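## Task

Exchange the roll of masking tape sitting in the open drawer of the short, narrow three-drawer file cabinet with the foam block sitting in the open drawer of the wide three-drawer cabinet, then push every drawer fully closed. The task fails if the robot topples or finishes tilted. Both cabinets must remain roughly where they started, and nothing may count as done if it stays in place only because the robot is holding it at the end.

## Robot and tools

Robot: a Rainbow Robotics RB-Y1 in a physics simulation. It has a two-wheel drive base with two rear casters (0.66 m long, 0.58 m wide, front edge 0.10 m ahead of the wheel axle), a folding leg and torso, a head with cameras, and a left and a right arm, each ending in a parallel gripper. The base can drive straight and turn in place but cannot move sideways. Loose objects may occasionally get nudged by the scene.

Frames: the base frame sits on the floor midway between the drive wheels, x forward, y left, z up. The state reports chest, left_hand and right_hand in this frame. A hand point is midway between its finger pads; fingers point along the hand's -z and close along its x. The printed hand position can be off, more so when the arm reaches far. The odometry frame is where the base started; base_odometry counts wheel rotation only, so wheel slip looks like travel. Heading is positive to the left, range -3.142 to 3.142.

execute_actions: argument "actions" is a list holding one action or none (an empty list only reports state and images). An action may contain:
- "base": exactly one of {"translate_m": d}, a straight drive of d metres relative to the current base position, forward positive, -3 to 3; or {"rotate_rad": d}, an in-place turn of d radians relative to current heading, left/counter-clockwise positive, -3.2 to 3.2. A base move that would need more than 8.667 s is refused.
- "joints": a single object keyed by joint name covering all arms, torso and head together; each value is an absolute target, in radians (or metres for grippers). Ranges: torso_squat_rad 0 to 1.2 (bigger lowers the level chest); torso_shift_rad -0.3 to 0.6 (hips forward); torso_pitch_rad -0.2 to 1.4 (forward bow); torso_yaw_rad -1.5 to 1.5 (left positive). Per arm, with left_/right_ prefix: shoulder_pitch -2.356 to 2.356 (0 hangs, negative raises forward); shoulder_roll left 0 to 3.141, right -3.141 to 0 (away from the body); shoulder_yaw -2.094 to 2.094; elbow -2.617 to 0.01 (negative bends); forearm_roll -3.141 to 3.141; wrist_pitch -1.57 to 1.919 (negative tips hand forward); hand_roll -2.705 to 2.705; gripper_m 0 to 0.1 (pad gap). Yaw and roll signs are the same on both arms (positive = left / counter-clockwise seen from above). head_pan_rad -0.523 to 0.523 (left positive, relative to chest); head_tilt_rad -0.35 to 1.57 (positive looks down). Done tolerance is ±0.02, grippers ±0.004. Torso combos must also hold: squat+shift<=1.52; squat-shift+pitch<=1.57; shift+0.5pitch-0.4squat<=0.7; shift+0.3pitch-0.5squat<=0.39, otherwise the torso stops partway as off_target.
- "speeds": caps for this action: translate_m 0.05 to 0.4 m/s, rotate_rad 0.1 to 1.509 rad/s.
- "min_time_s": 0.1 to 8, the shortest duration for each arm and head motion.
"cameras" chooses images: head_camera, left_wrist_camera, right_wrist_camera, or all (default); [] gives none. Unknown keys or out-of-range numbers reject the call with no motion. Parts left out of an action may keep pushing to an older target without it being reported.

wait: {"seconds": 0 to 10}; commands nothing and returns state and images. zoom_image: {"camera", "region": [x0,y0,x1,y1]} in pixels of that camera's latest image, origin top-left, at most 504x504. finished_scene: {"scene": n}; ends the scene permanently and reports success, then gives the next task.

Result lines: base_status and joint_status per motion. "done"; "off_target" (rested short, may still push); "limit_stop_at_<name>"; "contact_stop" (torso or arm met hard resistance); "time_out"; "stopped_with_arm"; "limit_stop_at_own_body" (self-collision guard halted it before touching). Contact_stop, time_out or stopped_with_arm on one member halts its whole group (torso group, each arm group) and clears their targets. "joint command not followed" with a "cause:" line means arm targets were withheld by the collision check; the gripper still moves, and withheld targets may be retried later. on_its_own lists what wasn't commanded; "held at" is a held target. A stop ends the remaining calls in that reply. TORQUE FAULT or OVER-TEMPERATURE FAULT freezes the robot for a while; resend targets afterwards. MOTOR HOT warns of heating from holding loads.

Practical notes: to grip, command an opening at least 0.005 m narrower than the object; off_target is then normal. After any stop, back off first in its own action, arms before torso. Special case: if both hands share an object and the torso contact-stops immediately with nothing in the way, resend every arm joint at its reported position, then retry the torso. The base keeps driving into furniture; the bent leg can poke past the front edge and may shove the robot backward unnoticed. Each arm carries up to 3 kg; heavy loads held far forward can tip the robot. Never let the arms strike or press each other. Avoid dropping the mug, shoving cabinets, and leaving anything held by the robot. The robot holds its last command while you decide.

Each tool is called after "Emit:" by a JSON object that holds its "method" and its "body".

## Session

Emit:
{"method": "execute_actions", "body": {"actions": [{"base":{"rotate_rad":2.1}}], "cameras": ["head_camera"]}}

Emit:
{"method": "execute_actions", "body": {"actions": [{"base":{"rotate_rad":2.1}}], "cameras": ["head_camera"]}}

Scene clock: 4.57 s.
base_odometry: x=+0.000 y=+0.000 heading=+2.099 (m, m, rad; odometry frame)
base_status: done
joint_positions: torso_squat_rad=+0.350 torso_shift_rad=-0.001 torso_pitch_rad=-0.001 torso_yaw_rad=+0.000 left_shoulder_pitch_rad=-0.002 left_shoulder_roll_rad=+0.041 left_shoulder_yaw_rad=-0.022 left_elbow_rad=-0.157 left_forearm_roll_rad=+0.031 left_wrist_pitch_rad=+0.020 left_hand_roll_rad=+0.040 left_gripper_m=+0.099 right_shoulder_pitch_rad=-0.018 right_shoulder_roll_rad=-0.054 right_shoulder_yaw_rad=-0.049 right_elbow_rad=-0.248 right_forearm_roll_rad=-0.031 right_wrist_pitch_rad=-0.026 right_hand_roll_rad=-0.006 right_gripper_m=+0.100 head_pan_rad=+0.000 head_tilt_rad=+0.400
joint_status: not commanded
chest: x=-0.2288 y=+0.0007 z=+1.2475 quat_wxyz=(+1.000, -0.001, +0.000, +0.000) (m; base frame)
left_hand: x=-0.1552 y=+0.2489 z=+0.5658 quat_wxyz=(+0.997, +0.016, -0.070, +0.023) (m; base frame)
right_hand: x=-0.0895 y=-0.2663 z=+0.5779 quat_wxyz=(+0.988, -0.028, -0.146, -0.036) (m; base frame)
pictures: head_camera
Images, in order (width x height): head_camera 896x504.

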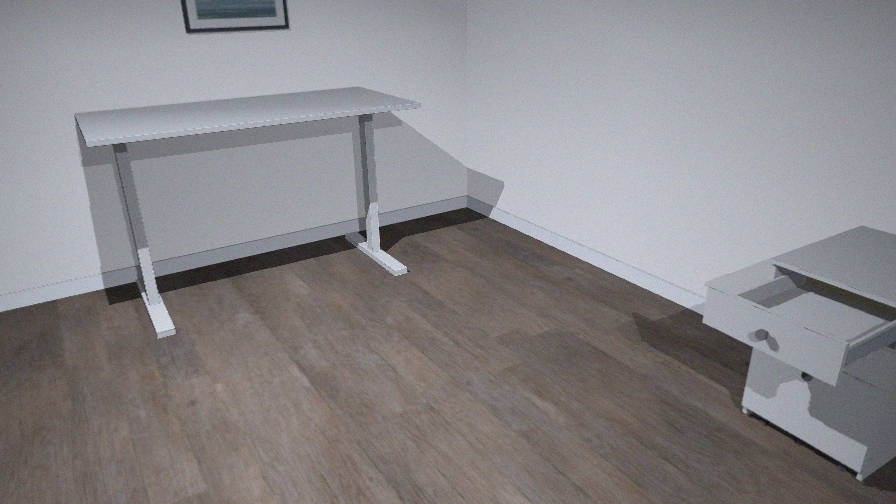

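Scene clock: 9.13 s.
base_odometry: x=+0.000 y=+0.000 heading=-2.084 (m, m, rad; odometry frame)
base_status: done
joint_positions: torso_squat_rad=+0.350 torso_shift_rad=-0.001 torso_pitch_rad=-0.001 torso_yaw_rad=+0.000 left_shoulder_pitch_rad=-0.002 left_shoulder_roll_rad=+0.041 left_shoulder_yaw_rad=-0.022 left_elbow_rad=-0.157 left_forearm_roll_rad=+0.031 left_wrist_pitch_rad=+0.020 left_hand_roll_rad=+0.040 left_gripper_m=+0.099 right_shoulder_pitch_rad=-0.018 right_shoulder_roll_rad=-0.054 right_shoulder_yaw_rad=-0.049 right_elbow_rad=-0.248 right_forearm_roll_rad=-0.031 right_wrist_pitch_rad=-0.026 right_hand_roll_rad=-0.006 right_gripper_m=+0.100 head_pan_rad=+0.000 head_tilt_rad=+0.400
joint_status: not commanded
chest: x=-0.2288 y=+0.0007 z=+1.2475 quat_wxyz=(+1.000, -0.001, +0.000, +0.000) (m; base frame)
left_hand: x=-0.1552 y=+0.2489 z=+0.5658 quat_wxyz=(+0.997, +0.016, -0.070, +0.023) (m; base frame)
right_hand: x=-0.0895 y=-0.2663 z=+0.5779 quat_wxyz=(+0.988, -0.028, -0.146, -0.036) (m; base frame)
pictures: head_camera
Images, in order (width x height): head_camera 896x504.

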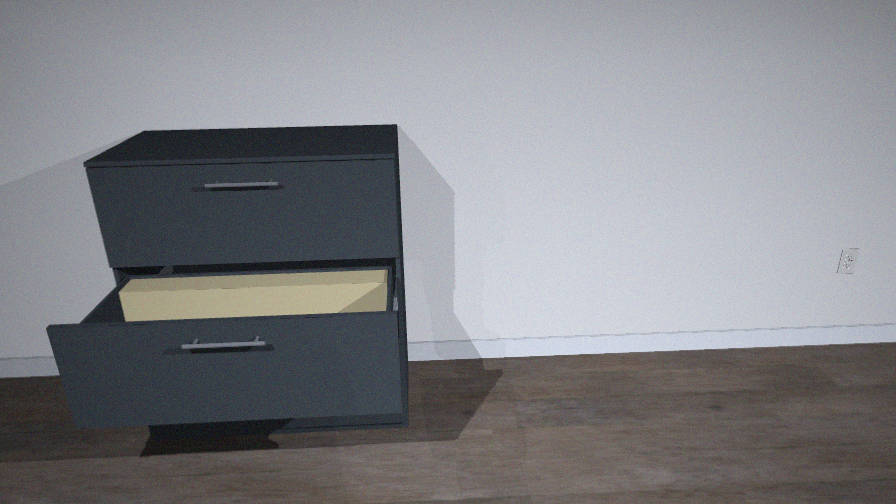

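Emit:
{"method": "execute_actions", "body": {"actions": [{"base":{"rotate_rad":0.7},"joints":{"torso_pitch_rad":0.5,"torso_squat_rad":0,"left_shoulder_pitch_rad":-1.4,"left_wrist_pitch_rad":1.6,"left_elbow_rad":-0.7,"left_shoulder_roll_rad":0.24,"right_shoulder_pitch_rad":-1.4,"right_wrist_pitch_rad":1.6,"right_elbow_rad":-0.7,"right_shoulder_roll_rad":-0.24}}], "cameras": []}}

Emit:
{"method": "execute_actions", "body": {"actions": [{"base":{"translate_m":0.8}}], "cameras": []}}

Emit:
{"method": "execute_actions", "body": {"actions": [{"base":{"rotate_rad":-0.67},"joints":{"head_tilt_rad":0.6}}], "cameras": ["head_camera"]}}

Scene clock: 12.67 s.
base_odometry: x=+0.000 y=+0.000 heading=-1.385 (m, m, rad; odometry frame)
base_status: done
joint_positions: torso_squat_rad=+0.000 torso_shift_rad=-0.001 torso_pitch_rad=+0.500 torso_yaw_rad=+0.000 left_shoulder_pitch_rad=-1.400 left_shoulder_roll_rad=+0.240 left_shoulder_yaw_rad=-0.022 left_elbow_rad=-0.700 left_forearm_roll_rad=+0.031 left_wrist_pitch_rad=+1.600 left_hand_roll_rad=+0.040 left_gripper_m=+0.099 right_shoulder_pitch_rad=-1.400 right_shoulder_roll_rad=-0.240 right_shoulder_yaw_rad=-0.049 right_elbow_rad=-0.700 right_forearm_roll_rad=-0.031 right_wrist_pitch_rad=+1.600 right_hand_roll_rad=-0.006 right_gripper_m=+0.100 head_pan_rad=+0.000 head_tilt_rad=+0.400
joint_status: all done
chest: x=-0.0802 y=+0.0007 z=+1.2520 quat_wxyz=(+0.969, -0.001, +0.247, +0.000) (m; base frame)
left_hand: x=+0.4375 y=+0.1884 z=+0.9066 quat_wxyz=(+0.987, +0.111, +0.009, -0.112) (m; base frame)
right_hand: x=+0.4380 y=-0.1870 z=+0.9076 quat_wxyz=(+0.991, -0.085, +0.011, +0.107) (m; base frame)
pictures: none
No camera images: the call's "cameras" was empty. Leave "cameras" out to get every camera's image.

Scene clock: 16.03 s.
base_odometry: x=+0.148 y=-0.786 heading=-1.385 (m, m, rad; odometry frame)
base_status: done
joint_positions: torso_squat_rad=+0.000 torso_shift_rad=-0.001 torso_pitch_rad=+0.500 torso_yaw_rad=+0.000 left_shoulder_pitch_rad=-1.400 left_shoulder_roll_rad=+0.240 left_shoulder_yaw_rad=-0.022 left_elbow_rad=-0.700 left_forearm_roll_rad=+0.031 left_wrist_pitch_rad=+1.600 left_hand_roll_rad=+0.040 left_gripper_m=+0.099 right_shoulder_pitch_rad=-1.400 right_shoulder_roll_rad=-0.240 right_shoulder_yaw_rad=-0.049 right_elbow_rad=-0.700 right_forearm_roll_rad=-0.031 right_wrist_pitch_rad=+1.600 right_hand_roll_rad=-0.006 right_gripper_m=+0.100 head_pan_rad=+0.000 head_tilt_rad=+0.400
joint_status: not commanded
chest: x=-0.0803 y=+0.0007 z=+1.2520 quat_wxyz=(+0.969, -0.001, +0.247, +0.000) (m; base frame)
left_hand: x=+0.4375 y=+0.1884 z=+0.9066 quat_wxyz=(+0.987, +0.111, +0.009, -0.112) (m; base frame)
right_hand: x=+0.4380 y=-0.1870 z=+0.9077 quat_wxyz=(+0.991, -0.085, +0.011, +0.107) (m; base frame)
pictures: none
No camera images: the call's "cameras" was empty. Leave "cameras" out to get every camera's image.

Scene clock: 18.67 s.
base_odometry: x=+0.148 y=-0.786 heading=-2.054 (m, m, rad; odometry frame)
base_status: done
joint_positions: torso_squat_rad=+0.000 torso_shift_rad=-0.001 torso_pitch_rad=+0.500 torso_yaw_rad=+0.000 left_shoulder_pitch_rad=-1.400 left_shoulder_roll_rad=+0.240 left_shoulder_yaw_rad=-0.022 left_elbow_rad=-0.700 left_forearm_roll_rad=+0.031 left_wrist_pitch_rad=+1.600 left_hand_roll_rad=+0.040 left_gripper_m=+0.099 right_shoulder_pitch_rad=-1.400 right_shoulder_roll_rad=-0.240 right_shoulder_yaw_rad=-0.049 right_elbow_rad=-0.700 right_forearm_roll_rad=-0.031 right_wrist_pitch_rad=+1.600 right_hand_roll_rad=-0.006 right_gripper_m=+0.100 head_pan_rad=+0.000 head_tilt_rad=+0.600
joint_status: all done
chest: x=-0.0803 y=+0.0007 z=+1.2520 quat_wxyz=(+0.969, -0.001, +0.247, +0.000) (m; base frame)
left_hand: x=+0.4375 y=+0.1884 z=+0.9066 quat_wxyz=(+0.987, +0.111, +0.009, -0.112) (m; base frame)
right_hand: x=+0.4380 y=-0.1870 z=+0.9077 quat_wxyz=(+0.991, -0.085, +0.011, +0.107) (m; base frame)
pictures: head_camera
Images, in order (width x height): head_camera 896x504.

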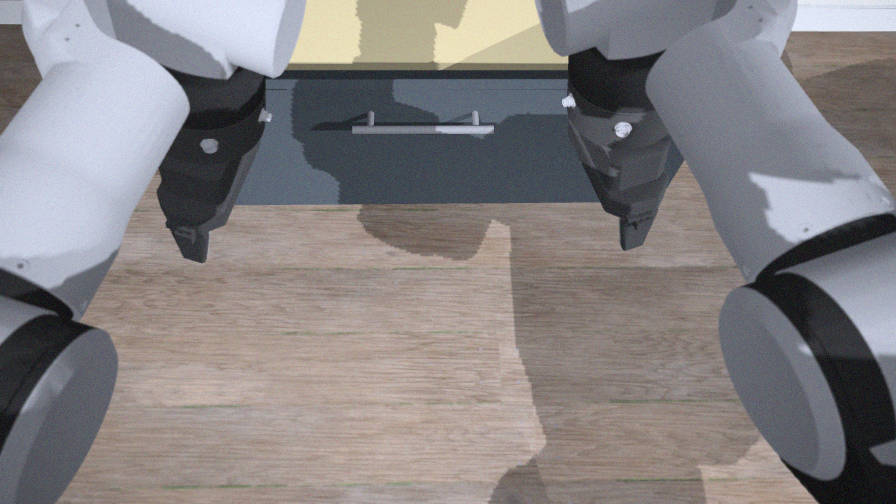

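Emit:
{"method": "execute_actions", "body": {"actions": [{"base":{"translate_m":0.42},"joints":{"head_tilt_rad":0.7}}], "cameras": ["head_camera"]}}

Scene clock: 21.33 s.
base_odometry: x=-0.047 y=-1.158 heading=-2.054 (m, m, rad; odometry frame)
base_status: done
joint_positions: torso_squat_rad=+0.000 torso_shift_rad=-0.001 torso_pitch_rad=+0.500 torso_yaw_rad=+0.000 left_shoulder_pitch_rad=-1.400 left_shoulder_roll_rad=+0.240 left_shoulder_yaw_rad=-0.022 left_elbow_rad=-0.700 left_forearm_roll_rad=+0.031 left_wrist_pitch_rad=+1.600 left_hand_roll_rad=+0.040 left_gripper_m=+0.099 right_shoulder_pitch_rad=-1.400 right_shoulder_roll_rad=-0.240 right_shoulder_yaw_rad=-0.049 right_elbow_rad=-0.700 right_forearm_roll_rad=-0.031 right_wrist_pitch_rad=+1.600 right_hand_roll_rad=-0.006 right_gripper_m=+0.100 head_pan_rad=+0.000 head_tilt_rad=+0.700
joint_status: all done
chest: x=-0.0803 y=+0.0007 z=+1.2520 quat_wxyz=(+0.969, -0.001, +0.247, +0.000) (m; base frame)
left_hand: x=+0.4375 y=+0.1884 z=+0.9066 quat_wxyz=(+0.987, +0.111, +0.009, -0.112) (m; base frame)
right_hand: x=+0.4379 y=-0.1870 z=+0.9076 quat_wxyz=(+0.991, -0.085, +0.011, +0.107) (m; base frame)
pictures: head_camera
Images, in order (width x height): head_camera 896x504.

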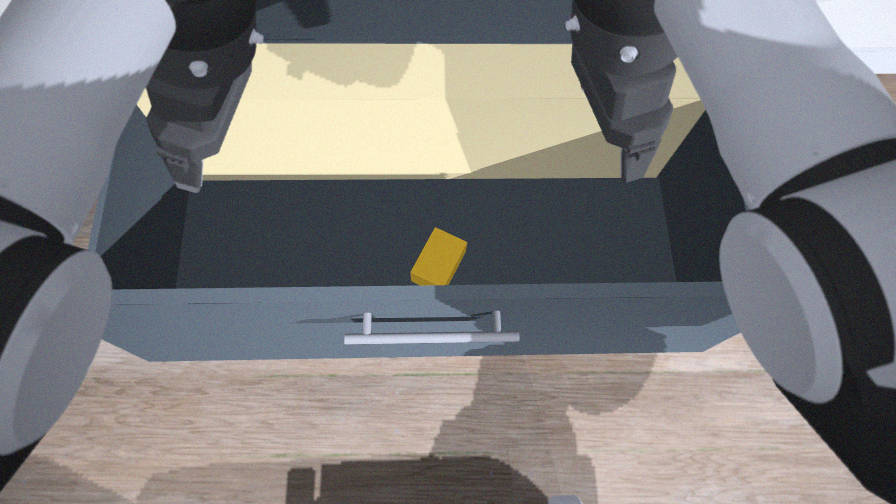

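Emit:
{"method": "execute_actions", "body": {"actions": [{"base":{"translate_m":0.05},"joints":{"torso_pitch_rad":1.0,"head_tilt_rad":0.4,"left_shoulder_pitch_rad":-1.0,"left_elbow_rad":-1.3,"left_wrist_pitch_rad":1.3,"left_shoulder_roll_rad":0.3,"right_shoulder_pitch_rad":-1.6,"right_elbow_rad":-0.31,"right_wrist_pitch_rad":0.92,"right_shoulder_roll_rad":-0.03,"right_hand_roll_rad":0.7},"min_time_s":2}], "cameras": ["head_camera","right_wrist_camera"]}}

Scene clock: 24.40 s.
base_odometry: x=-0.070 y=-1.202 heading=-2.054 (m, m, rad; odometry frame)
base_status: done
joint_positions: torso_squat_rad=+0.000 torso_shift_rad=-0.001 torso_pitch_rad=+1.000 torso_yaw_rad=+0.000 left_shoulder_pitch_rad=-1.000 left_shoulder_roll_rad=+0.300 left_shoulder_yaw_rad=-0.022 left_elbow_rad=-1.300 left_forearm_roll_rad=+0.031 left_wrist_pitch_rad=+1.300 left_hand_roll_rad=+0.040 left_gripper_m=+0.099 right_shoulder_pitch_rad=-1.600 right_shoulder_roll_rad=-0.030 right_shoulder_yaw_rad=-0.049 right_elbow_rad=-0.310 right_forearm_roll_rad=-0.031 right_wrist_pitch_rad=+0.920 right_hand_roll_rad=+0.700 right_gripper_m=+0.100 head_pan_rad=+0.000 head_tilt_rad=+0.400
joint_status: all done
chest: x=+0.0318 y=+0.0006 z=+1.1477 quat_wxyz=(+0.878, -0.001, +0.479, +0.000) (m; base frame)
left_hand: x=+0.3613 y=+0.2144 z=+0.5827 quat_wxyz=(+0.990, +0.055, +0.005, -0.132) (m; base frame)
right_hand: x=+0.3743 y=-0.0119 z=+0.5587 quat_wxyz=(+0.848, +0.069, +0.017, +0.526) (m; base frame)
pictures: head_camera, right_wrist_camera
Images, in order (width x height): head_camera 896x504, right_wrist_camera 644x364.

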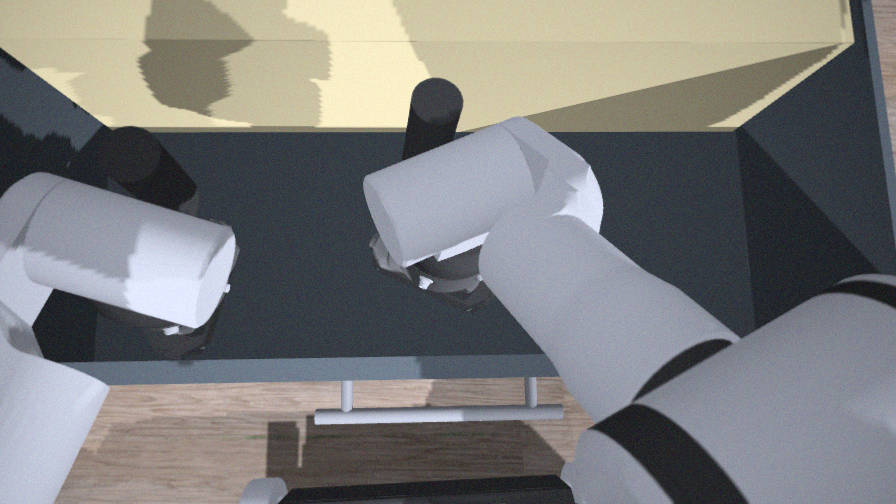

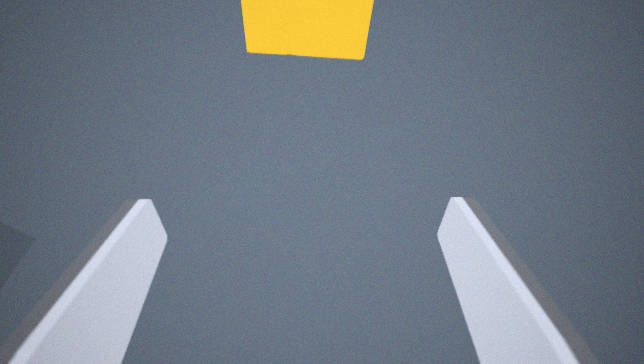

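Emit:
{"method": "execute_actions", "body": {"actions": [{"base":{"translate_m":0.045},"joints":{"right_shoulder_roll_rad":-0.06,"torso_squat_rad":0.4}}], "cameras": ["right_wrist_camera"]}}

Scene clock: 27.03 s.
base_odometry: x=-0.091 y=-1.242 heading=-2.054 (m, m, rad; odometry frame)
base_status: done
joint_positions: torso_squat_rad=+0.400 torso_shift_rad=-0.001 torso_pitch_rad=+1.000 torso_yaw_rad=+0.000 left_shoulder_pitch_rad=-1.000 left_shoulder_roll_rad=+0.300 left_shoulder_yaw_rad=-0.022 left_elbow_rad=-1.300 left_forearm_roll_rad=+0.031 left_wrist_pitch_rad=+1.300 left_hand_roll_rad=+0.040 left_gripper_m=+0.099 right_shoulder_pitch_rad=-1.600 right_shoulder_roll_rad=-0.060 right_shoulder_yaw_rad=-0.049 right_elbow_rad=-0.310 right_forearm_roll_rad=-0.031 right_wrist_pitch_rad=+0.920 right_hand_roll_rad=+0.700 right_gripper_m=+0.100 head_pan_rad=+0.000 head_tilt_rad=+0.400
joint_status: all done
chest: x=+0.0318 y=+0.0006 z=+1.0924 quat_wxyz=(+0.878, -0.001, +0.479, +0.000) (m; base frame)
left_hand: x=+0.3611 y=+0.2144 z=+0.5274 quat_wxyz=(+0.990, +0.054, +0.005, -0.132) (m; base frame)
right_hand: x=+0.3842 y=-0.0310 z=+0.5019 quat_wxyz=(+0.853, +0.057, +0.018, +0.519) (m; base frame)
pictures: right_wrist_camera
Images, in order (width x height): right_wrist_camera 644x364.

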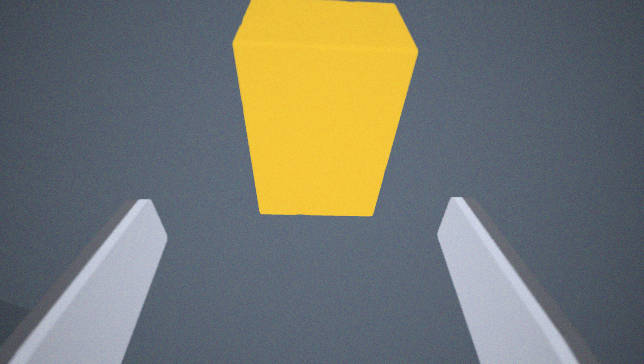

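Emit:
{"method": "execute_actions", "body": {"actions": [{"base":{"translate_m":0.02},"joints":{"torso_squat_rad":0.57}}], "cameras": ["right_wrist_camera"]}}

Scene clock: 28.73 s.
base_odometry: x=-0.101 y=-1.260 heading=-2.054 (m, m, rad; odometry frame)
base_status: done
joint_positions: torso_squat_rad=+0.570 torso_shift_rad=-0.001 torso_pitch_rad=+0.999 torso_yaw_rad=+0.000 left_shoulder_pitch_rad=-1.000 left_shoulder_roll_rad=+0.300 left_shoulder_yaw_rad=-0.022 left_elbow_rad=-1.300 left_forearm_roll_rad=+0.031 left_wrist_pitch_rad=+1.300 left_hand_roll_rad=+0.040 left_gripper_m=+0.099 right_shoulder_pitch_rad=-1.600 right_shoulder_roll_rad=-0.060 right_shoulder_yaw_rad=-0.049 right_elbow_rad=-0.310 right_forearm_roll_rad=-0.031 right_wrist_pitch_rad=+0.920 right_hand_roll_rad=+0.700 right_gripper_m=+0.100 head_pan_rad=+0.000 head_tilt_rad=+0.400
joint_status: all done
chest: x=+0.0316 y=+0.0006 z=+1.0374 quat_wxyz=(+0.878, -0.001, +0.479, +0.000) (m; base frame)
left_hand: x=+0.3617 y=+0.2144 z=+0.4727 quat_wxyz=(+0.990, +0.055, +0.005, -0.132) (m; base frame)
right_hand: x=+0.3848 y=-0.0311 z=+0.4473 quat_wxyz=(+0.853, +0.057, +0.017, +0.519) (m; base frame)
pictures: right_wrist_camera
Images, in order (width x height): right_wrist_camera 644x364.

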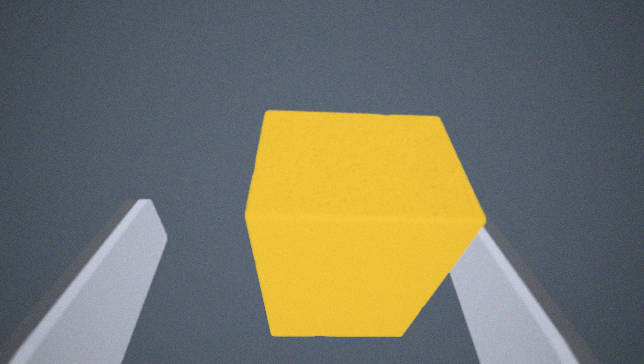

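Emit:
{"method": "execute_actions", "body": {"actions": [{"joints":{"right_gripper_m":0.02}}], "cameras": ["right_wrist_camera"]}}

Emit:
{"method": "execute_actions", "body": {"actions": [{"joints":{"torso_squat_rad":0.0}}], "cameras": []}}

Emit:
{"method": "execute_actions", "body": {"actions": [{"base":{"translate_m":-0.05},"joints":{"torso_pitch_rad":0.5,"right_shoulder_pitch_rad":-1.25,"right_elbow_rad":-0.7,"right_wrist_pitch_rad":1.45,"right_shoulder_roll_rad":-0.24,"left_shoulder_pitch_rad":-1.25,"left_elbow_rad":-0.7,"left_wrist_pitch_rad":1.45,"left_shoulder_roll_rad":0.24,"head_tilt_rad":0.7},"min_time_s":2}], "cameras": ["head_camera"]}}

Scene clock: 30.57 s.
base_odometry: x=-0.101 y=-1.260 heading=-2.054 (m, m, rad; odometry frame)
base_status: not commanded
joint_positions: torso_squat_rad=+0.570 torso_shift_rad=-0.001 torso_pitch_rad=+0.999 torso_yaw_rad=+0.000 left_shoulder_pitch_rad=-1.000 left_shoulder_roll_rad=+0.300 left_shoulder_yaw_rad=-0.022 left_elbow_rad=-1.300 left_forearm_roll_rad=+0.031 left_wrist_pitch_rad=+1.300 left_hand_roll_rad=+0.040 left_gripper_m=+0.099 right_shoulder_pitch_rad=-1.600 right_shoulder_roll_rad=-0.060 right_shoulder_yaw_rad=-0.049 right_elbow_rad=-0.310 right_forearm_roll_rad=-0.031 right_wrist_pitch_rad=+0.920 right_hand_roll_rad=+0.700 right_gripper_m=+0.058 head_pan_rad=+0.000 head_tilt_rad=+0.400
joint_status: right_gripper_m off_target (ended at +0.058, target +0.020)
chest: x=+0.0316 y=+0.0006 z=+1.0374 quat_wxyz=(+0.878, -0.001, +0.479, +0.000) (m; base frame)
left_hand: x=+0.3617 y=+0.2144 z=+0.4727 quat_wxyz=(+0.990, +0.055, +0.005, -0.132) (m; base frame)
right_hand: x=+0.3848 y=-0.0311 z=+0.4473 quat_wxyz=(+0.853, +0.057, +0.017, +0.519) (m; base frame)
pictures: right_wrist_camera
Images, in order (width x height): right_wrist_camera 644x364.

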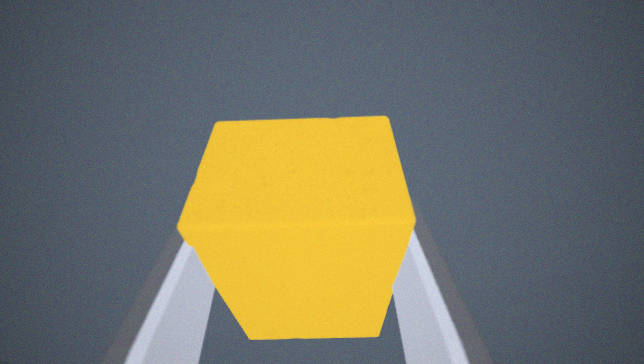

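Scene clock: 33.23 s.
base_odometry: x=-0.101 y=-1.260 heading=-2.054 (m, m, rad; odometry frame)
base_status: not commanded
joint_positions: torso_squat_rad=+0.000 torso_shift_rad=-0.001 torso_pitch_rad=+1.000 torso_yaw_rad=+0.000 left_shoulder_pitch_rad=-1.000 left_shoulder_roll_rad=+0.300 left_shoulder_yaw_rad=-0.022 left_elbow_rad=-1.300 left_forearm_roll_rad=+0.031 left_wrist_pitch_rad=+1.300 left_hand_roll_rad=+0.040 left_gripper_m=+0.099 right_shoulder_pitch_rad=-1.600 right_shoulder_roll_rad=-0.060 right_shoulder_yaw_rad=-0.049 right_elbow_rad=-0.310 right_forearm_roll_rad=-0.031 right_wrist_pitch_rad=+0.920 right_hand_roll_rad=+0.700 right_gripper_m=+0.058 head_pan_rad=+0.000 head_tilt_rad=+0.400
joint_status: all done
chest: x=+0.0318 y=+0.0007 z=+1.1477 quat_wxyz=(+0.878, -0.001, +0.479, +0.000) (m; base frame)
left_hand: x=+0.3610 y=+0.2144 z=+0.5825 quat_wxyz=(+0.990, +0.054, +0.005, -0.132) (m; base frame)
right_hand: x=+0.3841 y=-0.0310 z=+0.5571 quat_wxyz=(+0.853, +0.057, +0.018, +0.519) (m; base frame)
pictures: none
No camera images: the call's "cameras" was empty. Leave "cameras" out to get every camera's image.

Scene clock: 35.70 s.
base_odometry: x=-0.077 y=-1.216 heading=-2.054 (m, m, rad; odometry frame)
base_status: done
joint_positions: torso_squat_rad=+0.000 torso_shift_rad=-0.001 torso_pitch_rad=+0.500 torso_yaw_rad=+0.000 left_shoulder_pitch_rad=-1.250 left_shoulder_roll_rad=+0.240 left_shoulder_yaw_rad=-0.022 left_elbow_rad=-0.700 left_forearm_roll_rad=+0.031 left_wrist_pitch_rad=+1.450 left_hand_roll_rad=+0.040 left_gripper_m=+0.099 right_shoulder_pitch_rad=-1.250 right_shoulder_roll_rad=-0.240 right_shoulder_yaw_rad=-0.049 right_elbow_rad=-0.700 right_forearm_roll_rad=-0.031 right_wrist_pitch_rad=+1.450 right_hand_roll_rad=+0.700 right_gripper_m=+0.058 head_pan_rad=+0.000 head_tilt_rad=+0.700
joint_status: all done
chest: x=-0.0803 y=+0.0007 z=+1.2521 quat_wxyz=(+0.969, -0.001, +0.247, +0.000) (m; base frame)
left_hand: x=+0.4085 y=+0.2118 z=+0.8388 quat_wxyz=(+0.989, +0.105, +0.009, -0.106) (m; base frame)
right_hand: x=+0.4094 y=-0.2120 z=+0.8402 quat_wxyz=(+0.897, -0.074, +0.038, +0.434) (m; base frame)
pictures: head_camera
Images, in order (width x height): head_camera 896x504.

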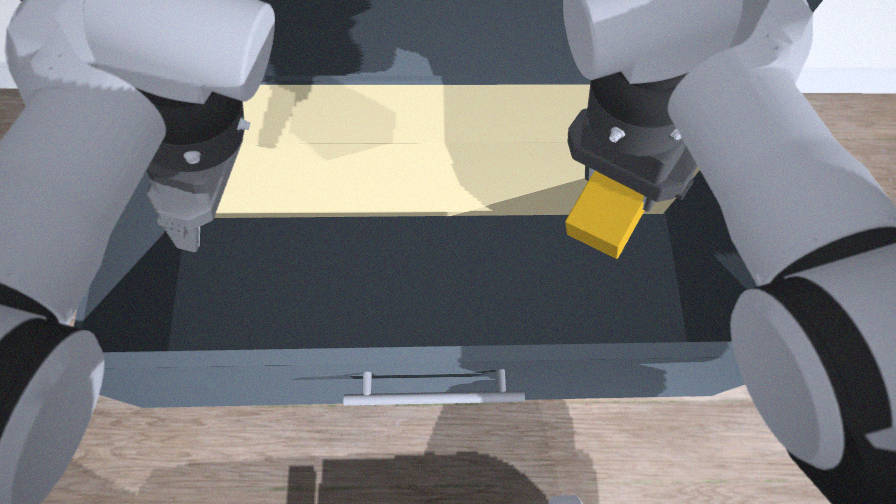

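Emit:
{"method": "execute_actions", "body": {"actions": [{"base":{"translate_m":-0.3}}], "cameras": []}}

Emit:
{"method": "execute_actions", "body": {"actions": [{"base":{"rotate_rad":-2.48}}], "cameras": []}}

Emit:
{"method": "execute_actions", "body": {"actions": [{"base":{"translate_m":1.76}}], "cameras": []}}

Emit:
{"method": "execute_actions", "body": {"actions": [{"base":{"rotate_rad":-0.66},"joints":{"head_tilt_rad":0.5}}], "cameras": ["head_camera"]}}

Scene clock: 38.70 s.
base_odometry: x=+0.062 y=-0.950 heading=-2.055 (m, m, rad; odometry frame)
base_status: done
joint_positions: torso_squat_rad=+0.000 torso_shift_rad=-0.001 torso_pitch_rad=+0.500 torso_yaw_rad=+0.000 left_shoulder_pitch_rad=-1.250 left_shoulder_roll_rad=+0.240 left_shoulder_yaw_rad=-0.022 left_elbow_rad=-0.700 left_forearm_roll_rad=+0.031 left_wrist_pitch_rad=+1.450 left_hand_roll_rad=+0.040 left_gripper_m=+0.099 right_shoulder_pitch_rad=-1.250 right_shoulder_roll_rad=-0.240 right_shoulder_yaw_rad=-0.049 right_elbow_rad=-0.700 right_forearm_roll_rad=-0.031 right_wrist_pitch_rad=+1.450 right_hand_roll_rad=+0.700 right_gripper_m=+0.058 head_pan_rad=+0.000 head_tilt_rad=+0.700
joint_status: not commanded
chest: x=-0.0803 y=+0.0007 z=+1.2521 quat_wxyz=(+0.969, -0.001, +0.247, +0.000) (m; base frame)
left_hand: x=+0.4084 y=+0.2117 z=+0.8388 quat_wxyz=(+0.989, +0.105, +0.009, -0.106) (m; base frame)
right_hand: x=+0.4093 y=-0.2120 z=+0.8401 quat_wxyz=(+0.897, -0.073, +0.038, +0.434) (m; base frame)
pictures: none
No camera images: the call's "cameras" was empty. Leave "cameras" out to get every camera's image.

Scene clock: 43.50 s.
base_odometry: x=+0.062 y=-0.950 heading=+1.748 (m, m, rad; odometry frame)
base_status: done
joint_positions: torso_squat_rad=+0.000 torso_shift_rad=-0.001 torso_pitch_rad=+0.500 torso_yaw_rad=+0.000 left_shoulder_pitch_rad=-1.250 left_shoulder_roll_rad=+0.240 left_shoulder_yaw_rad=-0.022 left_elbow_rad=-0.700 left_forearm_roll_rad=+0.031 left_wrist_pitch_rad=+1.450 left_hand_roll_rad=+0.040 left_gripper_m=+0.099 right_shoulder_pitch_rad=-1.250 right_shoulder_roll_rad=-0.240 right_shoulder_yaw_rad=-0.049 right_elbow_rad=-0.700 right_forearm_roll_rad=-0.031 right_wrist_pitch_rad=+1.450 right_hand_roll_rad=+0.700 right_gripper_m=+0.058 head_pan_rad=+0.000 head_tilt_rad=+0.700
joint_status: not commanded
chest: x=-0.0803 y=+0.0007 z=+1.2521 quat_wxyz=(+0.969, -0.001, +0.247, +0.000) (m; base frame)
left_hand: x=+0.4084 y=+0.2117 z=+0.8388 quat_wxyz=(+0.989, +0.105, +0.009, -0.106) (m; base frame)
right_hand: x=+0.4093 y=-0.2121 z=+0.8401 quat_wxyz=(+0.897, -0.074, +0.038, +0.434) (m; base frame)
pictures: none
No camera images: the call's "cameras" was empty. Leave "cameras" out to get every camera's image.

Scene clock: 49.37 s.
base_odometry: x=-0.248 y=+0.782 heading=+1.748 (m, m, rad; odometry frame)
base_status: done
joint_positions: torso_squat_rad=+0.000 torso_shift_rad=-0.001 torso_pitch_rad=+0.500 torso_yaw_rad=+0.000 left_shoulder_pitch_rad=-1.250 left_shoulder_roll_rad=+0.240 left_shoulder_yaw_rad=-0.022 left_elbow_rad=-0.700 left_forearm_roll_rad=+0.031 left_wrist_pitch_rad=+1.450 left_hand_roll_rad=+0.040 left_gripper_m=+0.099 right_shoulder_pitch_rad=-1.250 right_shoulder_roll_rad=-0.240 right_shoulder_yaw_rad=-0.049 right_elbow_rad=-0.700 right_forearm_roll_rad=-0.031 right_wrist_pitch_rad=+1.450 right_hand_roll_rad=+0.700 right_gripper_m=+0.058 head_pan_rad=+0.000 head_tilt_rad=+0.700
joint_status: not commanded
chest: x=-0.0802 y=+0.0007 z=+1.2520 quat_wxyz=(+0.969, -0.001, +0.247, +0.000) (m; base frame)
left_hand: x=+0.4085 y=+0.2117 z=+0.8387 quat_wxyz=(+0.989, +0.105, +0.009, -0.106) (m; base frame)
right_hand: x=+0.4093 y=-0.2121 z=+0.8401 quat_wxyz=(+0.897, -0.074, +0.038, +0.434) (m; base frame)
pictures: none
No camera images: the call's "cameras" was empty. Leave "cameras" out to get every camera's image.

Scene clock: 52.00 s.
base_odometry: x=-0.249 y=+0.782 heading=+1.089 (m, m, rad; odometry frame)
base_status: done
joint_positions: torso_squat_rad=+0.000 torso_shift_rad=-0.001 torso_pitch_rad=+0.500 torso_yaw_rad=+0.000 left_shoulder_pitch_rad=-1.250 left_shoulder_roll_rad=+0.240 left_shoulder_yaw_rad=-0.022 left_elbow_rad=-0.700 left_forearm_roll_rad=+0.031 left_wrist_pitch_rad=+1.450 left_hand_roll_rad=+0.040 left_gripper_m=+0.099 right_shoulder_pitch_rad=-1.250 right_shoulder_roll_rad=-0.240 right_shoulder_yaw_rad=-0.049 right_elbow_rad=-0.700 right_forearm_roll_rad=-0.031 right_wrist_pitch_rad=+1.450 right_hand_roll_rad=+0.700 right_gripper_m=+0.058 head_pan_rad=+0.000 head_tilt_rad=+0.500
joint_status: all done
chest: x=-0.0802 y=+0.0007 z=+1.2520 quat_wxyz=(+0.969, -0.001, +0.247, +0.000) (m; base frame)
left_hand: x=+0.4085 y=+0.2117 z=+0.8387 quat_wxyz=(+0.989, +0.105, +0.009, -0.106) (m; base frame)
right_hand: x=+0.4093 y=-0.2121 z=+0.8401 quat_wxyz=(+0.897, -0.074, +0.038, +0.434) (m; base frame)
pictures: head_camera
Images, in order (width x height): head_camera 896x504.

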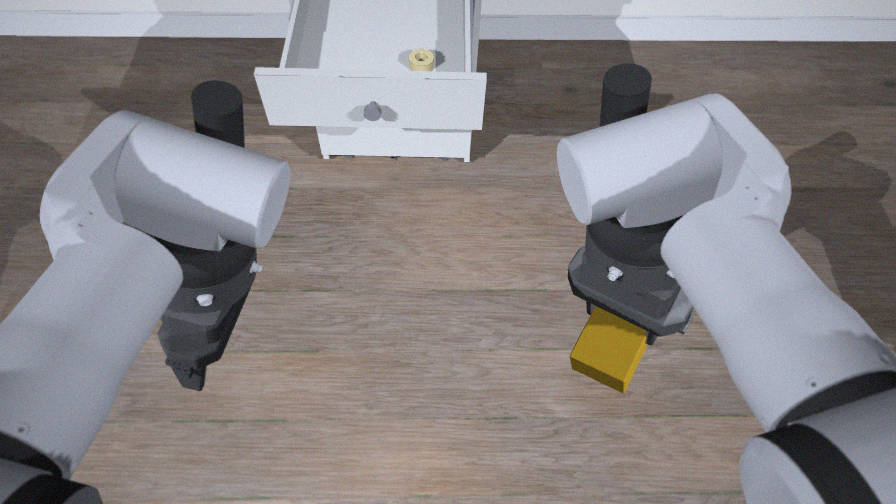

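Emit:
{"method": "execute_actions", "body": {"actions": [{"base":{"translate_m":0.62},"joints":{"head_tilt_rad":0.7,"left_shoulder_roll_rad":0.03,"right_shoulder_roll_rad":-0.4}}], "cameras": ["head_camera","left_wrist_camera"]}}

Scene clock: 55.63 s.
base_odometry: x=+0.039 y=+1.332 heading=+1.088 (m, m, rad; odometry frame)
base_status: done
joint_positions: torso_squat_rad=+0.000 torso_shift_rad=-0.001 torso_pitch_rad=+0.500 torso_yaw_rad=+0.000 left_shoulder_pitch_rad=-1.250 left_shoulder_roll_rad=+0.030 left_shoulder_yaw_rad=-0.022 left_elbow_rad=-0.700 left_forearm_roll_rad=+0.031 left_wrist_pitch_rad=+1.450 left_hand_roll_rad=+0.040 left_gripper_m=+0.099 right_shoulder_pitch_rad=-1.250 right_shoulder_roll_rad=-0.400 right_shoulder_yaw_rad=-0.049 right_elbow_rad=-0.700 right_forearm_roll_rad=-0.031 right_wrist_pitch_rad=+1.450 right_hand_roll_rad=+0.700 right_gripper_m=+0.058 head_pan_rad=+0.000 head_tilt_rad=+0.700
joint_status: all done
chest: x=-0.0802 y=+0.0006 z=+1.2520 quat_wxyz=(+0.969, -0.001, +0.247, +0.000) (m; base frame)
left_hand: x=+0.3649 y=+0.0814 z=+0.8205 quat_wxyz=(+0.984, +0.028, +0.028, -0.175) (m; base frame)
right_hand: x=+0.4294 y=-0.3118 z=+0.8690 quat_wxyz=(+0.913, -0.133, +0.042, +0.383) (m; base frame)
pictures: head_camera, left_wrist_camera
Images, in order (width x height): head_camera 896x504, left_wrist_camera 644x364.

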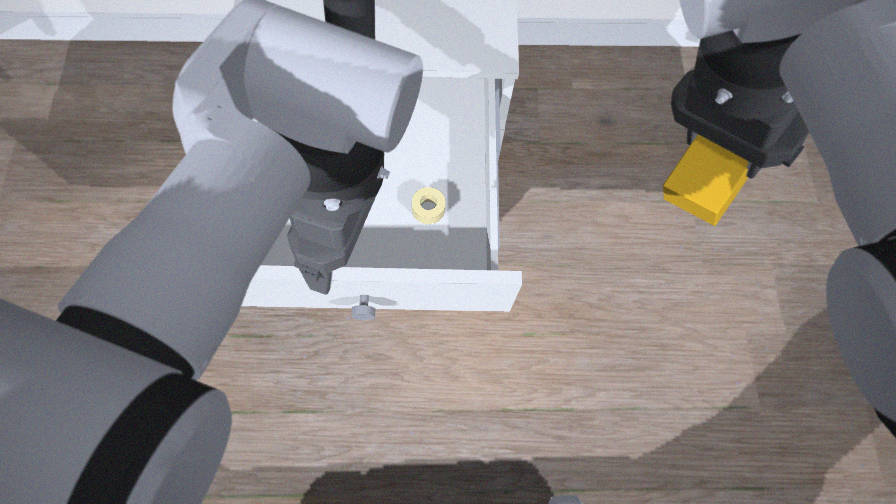

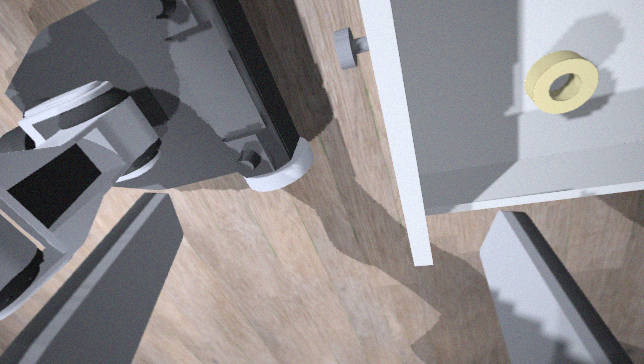

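Emit:
{"method": "execute_actions", "body": {"actions": [{"base":{"translate_m":0.16},"joints":{"torso_yaw_rad":-0.11,"torso_squat_rad":0.55}}], "cameras": ["head_camera","left_wrist_camera"]}}

Scene clock: 58.63 s.
base_odometry: x=+0.114 y=+1.473 heading=+1.088 (m, m, rad; odometry frame)
base_status: done
joint_positions: torso_squat_rad=+0.550 torso_shift_rad=-0.001 torso_pitch_rad=+0.500 torso_yaw_rad=-0.110 left_shoulder_pitch_rad=-1.250 left_shoulder_roll_rad=+0.030 left_shoulder_yaw_rad=-0.022 left_elbow_rad=-0.700 left_forearm_roll_rad=+0.031 left_wrist_pitch_rad=+1.450 left_hand_roll_rad=+0.040 left_gripper_m=+0.099 right_shoulder_pitch_rad=-1.250 right_shoulder_roll_rad=-0.400 right_shoulder_yaw_rad=-0.049 right_elbow_rad=-0.700 right_forearm_roll_rad=-0.031 right_wrist_pitch_rad=+1.450 right_hand_roll_rad=+0.700 right_gripper_m=+0.058 head_pan_rad=+0.000 head_tilt_rad=+0.700
joint_status: all done
chest: x=-0.0802 y=+0.0006 z=+1.1488 quat_wxyz=(+0.967, -0.014, +0.247, -0.053) (m; base frame)
left_hand: x=+0.3698 y=+0.0155 z=+0.7149 quat_wxyz=(+0.975, +0.003, +0.021, -0.222) (m; base frame)
right_hand: x=+0.3963 y=-0.3789 z=+0.7840 quat_wxyz=(+0.927, -0.155, +0.059, +0.337) (m; base frame)
pictures: head_camera, left_wrist_camera
Images, in order (width x height): head_camera 896x504, left_wrist_camera 644x364.

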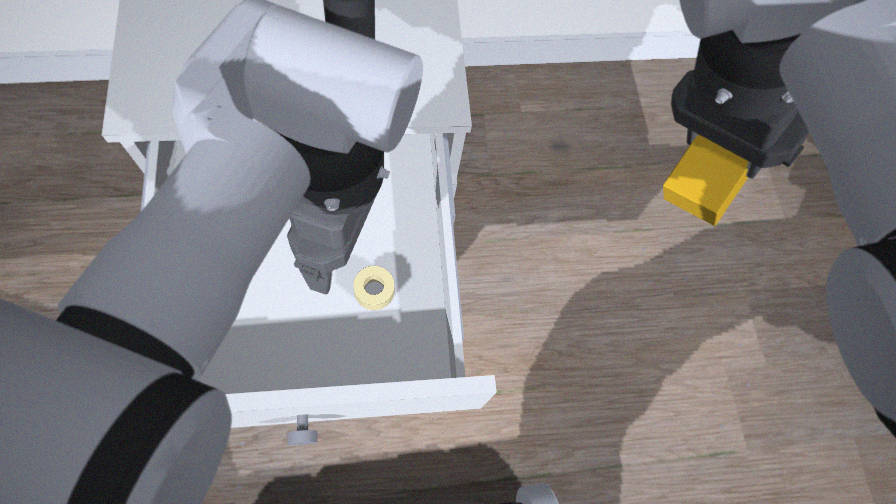

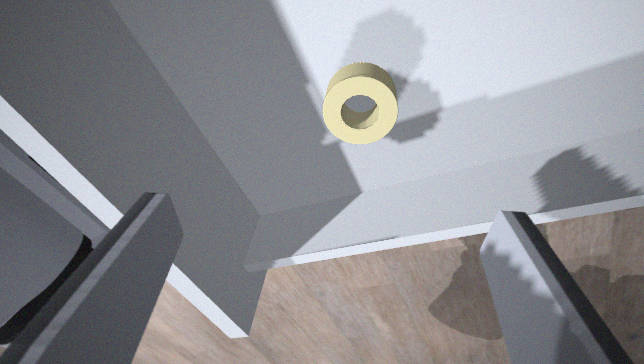

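Emit:
{"method": "execute_actions", "body": {"actions": [{"joints":{"torso_squat_rad":0.8,"left_gripper_m":0.1}}]}}

Scene clock: 61.87 s.
base_odometry: x=+0.114 y=+1.473 heading=+1.088 (m, m, rad; odometry frame)
base_status: not commanded
joint_positions: torso_squat_rad=+0.800 torso_shift_rad=-0.001 torso_pitch_rad=+0.500 torso_yaw_rad=-0.110 left_shoulder_pitch_rad=-1.250 left_shoulder_roll_rad=+0.030 left_shoulder_yaw_rad=-0.022 left_elbow_rad=-0.700 left_forearm_roll_rad=+0.031 left_wrist_pitch_rad=+1.450 left_hand_roll_rad=+0.040 left_gripper_m=+0.099 right_shoulder_pitch_rad=-1.250 right_shoulder_roll_rad=-0.400 right_shoulder_yaw_rad=-0.049 right_elbow_rad=-0.700 right_forearm_roll_rad=-0.031 right_wrist_pitch_rad=+1.450 right_hand_roll_rad=+0.700 right_gripper_m=+0.058 head_pan_rad=+0.000 head_tilt_rad=+0.700
joint_status: all done
chest: x=-0.0801 y=+0.0006 z=+1.0397 quat_wxyz=(+0.967, -0.014, +0.247, -0.053) (m; base frame)
left_hand: x=+0.3698 y=+0.0155 z=+0.6058 quat_wxyz=(+0.975, +0.003, +0.021, -0.222) (m; base frame)
right_hand: x=+0.3964 y=-0.3789 z=+0.6749 quat_wxyz=(+0.927, -0.155, +0.059, +0.337) (m; base frame)
pictures: head_camera, left_wrist_camera, right_wrist_camera
Images, in order (width x height): head_camera 896x504, left_wrist_camera 644x364, right_wrist_camera 644x364.

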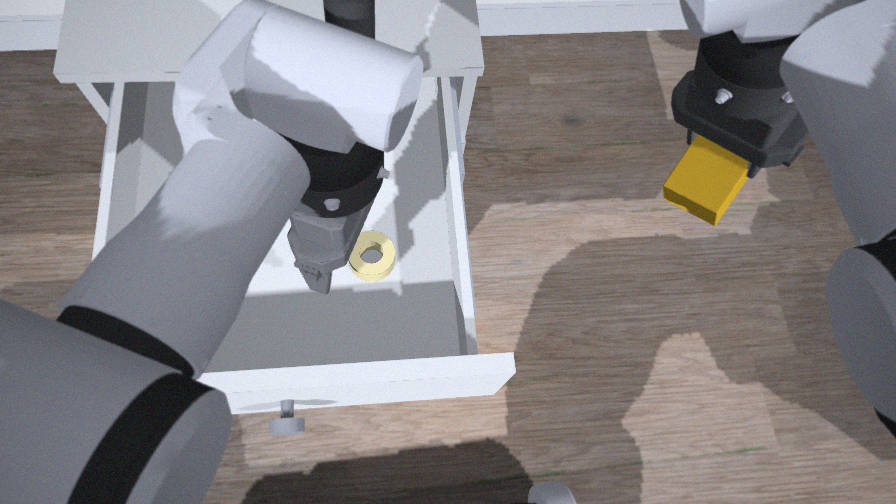

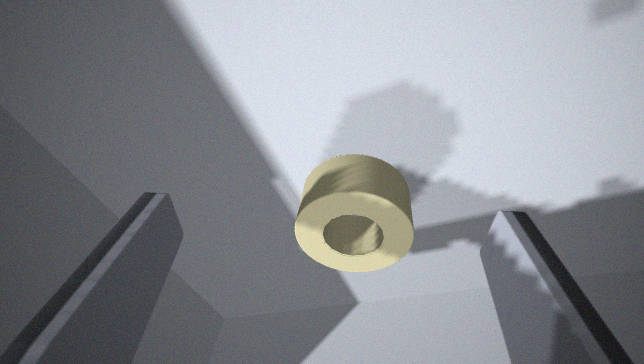

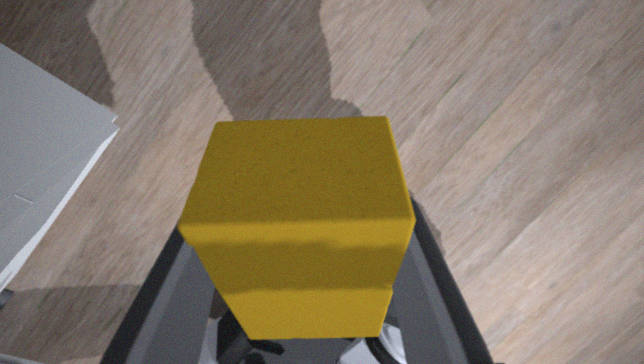

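Emit:
{"method": "execute_actions", "body": {"actions": [{"joints":{"torso_yaw_rad":-0.22}}], "cameras": ["head_camera","left_wrist_camera"]}}

Emit:
{"method": "execute_actions", "body": {"actions": [{"joints":{"torso_squat_rad":0.87}}], "cameras": ["head_camera","left_wrist_camera"]}}

Scene clock: 63.30 s.
base_odometry: x=+0.114 y=+1.473 heading=+1.088 (m, m, rad; odometry frame)
base_status: not commanded
joint_positions: torso_squat_rad=+0.800 torso_shift_rad=-0.001 torso_pitch_rad=+0.500 torso_yaw_rad=-0.220 left_shoulder_pitch_rad=-1.250 left_shoulder_roll_rad=+0.030 left_shoulder_yaw_rad=-0.022 left_elbow_rad=-0.700 left_forearm_roll_rad=+0.031 left_wrist_pitch_rad=+1.450 left_hand_roll_rad=+0.040 left_gripper_m=+0.099 right_shoulder_pitch_rad=-1.250 right_shoulder_roll_rad=-0.400 right_shoulder_yaw_rad=-0.049 right_elbow_rad=-0.700 right_forearm_roll_rad=-0.031 right_wrist_pitch_rad=+1.450 right_hand_roll_rad=+0.700 right_gripper_m=+0.058 head_pan_rad=+0.000 head_tilt_rad=+0.700
joint_status: all done
chest: x=-0.0801 y=+0.0006 z=+1.0397 quat_wxyz=(+0.963, -0.028, +0.246, -0.106) (m; base frame)
left_hand: x=+0.3681 y=-0.0509 z=+0.6068 quat_wxyz=(+0.963, -0.021, +0.015, -0.270) (m; base frame)
right_hand: x=+0.3567 y=-0.4419 z=+0.6967 quat_wxyz=(+0.937, -0.176, +0.075, +0.291) (m; base frame)
pictures: head_camera, left_wrist_camera
Images, in order (width x height): head_camera 896x504, left_wrist_camera 644x364.

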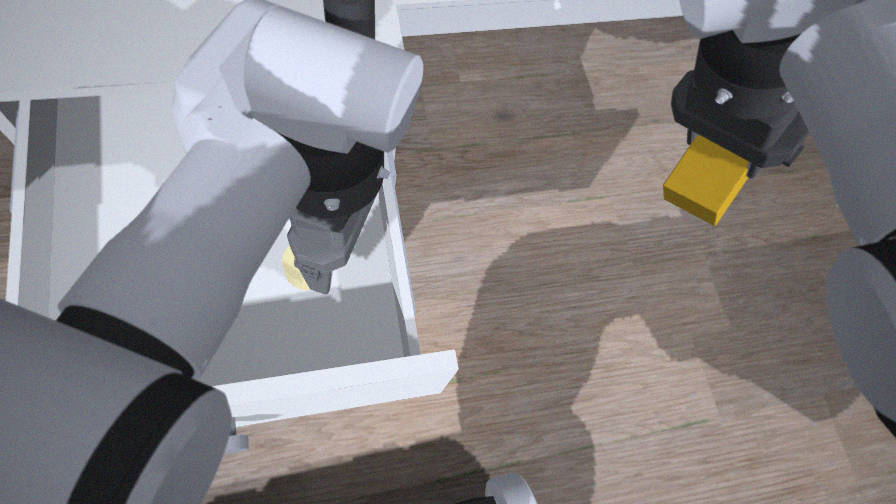

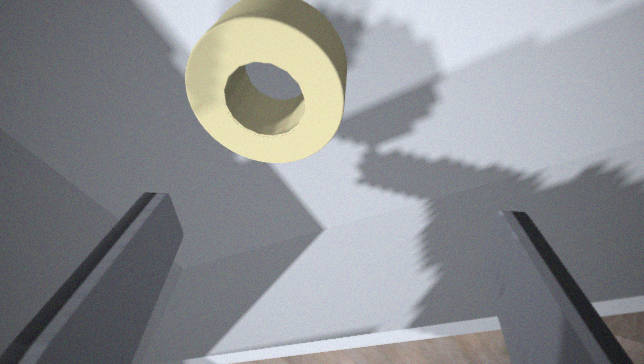

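Scene clock: 64.30 s.
base_odometry: x=+0.114 y=+1.473 heading=+1.088 (m, m, rad; odometry frame)
base_status: not commanded
joint_positions: torso_squat_rad=+0.870 torso_shift_rad=-0.001 torso_pitch_rad=+0.500 torso_yaw_rad=-0.220 left_shoulder_pitch_rad=-1.250 left_shoulder_roll_rad=+0.030 left_shoulder_yaw_rad=-0.022 left_elbow_rad=-0.700 left_forearm_roll_rad=+0.031 left_wrist_pitch_rad=+1.450 left_hand_roll_rad=+0.040 left_gripper_m=+0.099 right_shoulder_pitch_rad=-1.250 right_shoulder_roll_rad=-0.400 right_shoulder_yaw_rad=-0.049 right_elbow_rad=-0.700 right_forearm_roll_rad=-0.031 right_wrist_pitch_rad=+1.450 right_hand_roll_rad=+0.700 right_gripper_m=+0.058 head_pan_rad=+0.000 head_tilt_rad=+0.700
joint_status: all done
chest: x=-0.0800 y=+0.0006 z=+1.0034 quat_wxyz=(+0.963, -0.028, +0.246, -0.106) (m; base frame)
left_hand: x=+0.3681 y=-0.0509 z=+0.5705 quat_wxyz=(+0.963, -0.021, +0.015, -0.270) (m; base frame)
right_hand: x=+0.3567 y=-0.4419 z=+0.6604 quat_wxyz=(+0.937, -0.176, +0.075, +0.291) (m; base frame)
pictures: head_camera, left_wrist_camera
Images, in order (width x height): head_camera 896x504, left_wrist_camera 644x364.

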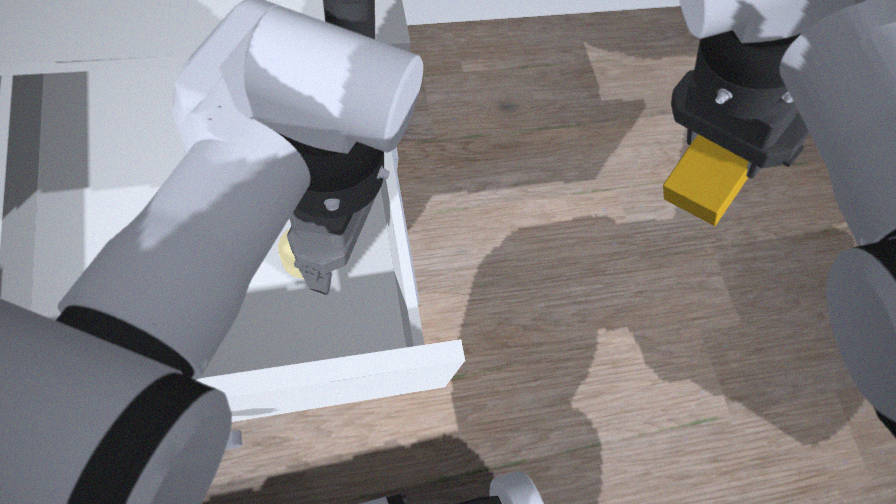

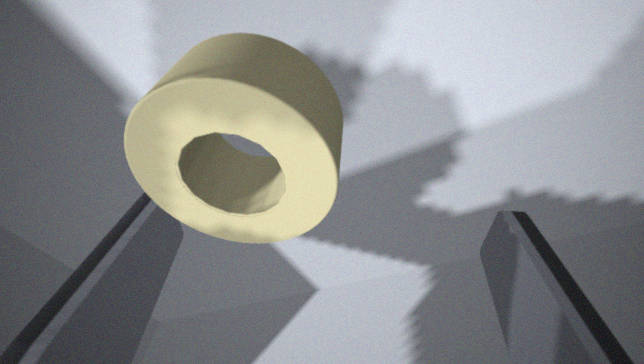

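Wrong way; go past the original.

Emit:
{"method": "execute_actions", "body": {"actions": [{"joints":{"torso_yaw_rad":-0.06,"torso_squat_rad":0.89}}], "cameras": ["left_wrist_camera"]}}

Scene clock: 65.57 s.
base_odometry: x=+0.114 y=+1.473 heading=+1.088 (m, m, rad; odometry frame)
base_status: not commanded
joint_positions: torso_squat_rad=+0.890 torso_shift_rad=-0.001 torso_pitch_rad=+0.499 torso_yaw_rad=-0.060 left_shoulder_pitch_rad=-1.253 left_shoulder_roll_rad=+0.029 left_shoulder_yaw_rad=-0.022 left_elbow_rad=-0.702 left_forearm_roll_rad=+0.031 left_wrist_pitch_rad=+1.450 left_hand_roll_rad=+0.040 left_gripper_m=+0.099 right_shoulder_pitch_rad=-1.250 right_shoulder_roll_rad=-0.400 right_shoulder_yaw_rad=-0.049 right_elbow_rad=-0.700 right_forearm_roll_rad=-0.031 right_wrist_pitch_rad=+1.450 right_hand_roll_rad=+0.700 right_gripper_m=+0.058 head_pan_rad=+0.000 head_tilt_rad=+0.700
joint_status: all done
chest: x=-0.0805 y=+0.0006 z=+0.9928 quat_wxyz=(+0.969, -0.008, +0.247, -0.029) (m; base frame)
left_hand: x=+0.3701 y=+0.0439 z=+0.5616 quat_wxyz=(+0.979, +0.014, +0.021, -0.201) (m; base frame)
right_hand: x=+0.4123 y=-0.3488 z=+0.6197 quat_wxyz=(+0.921, -0.145, +0.051, +0.358) (m; base frame)
pictures: left_wrist_camera
Images, in order (width x height): left_wrist_camera 644x364.

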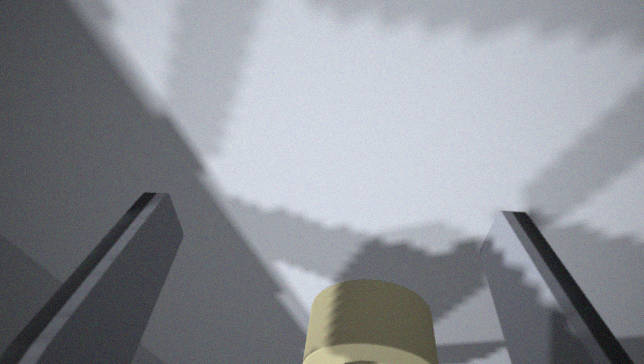

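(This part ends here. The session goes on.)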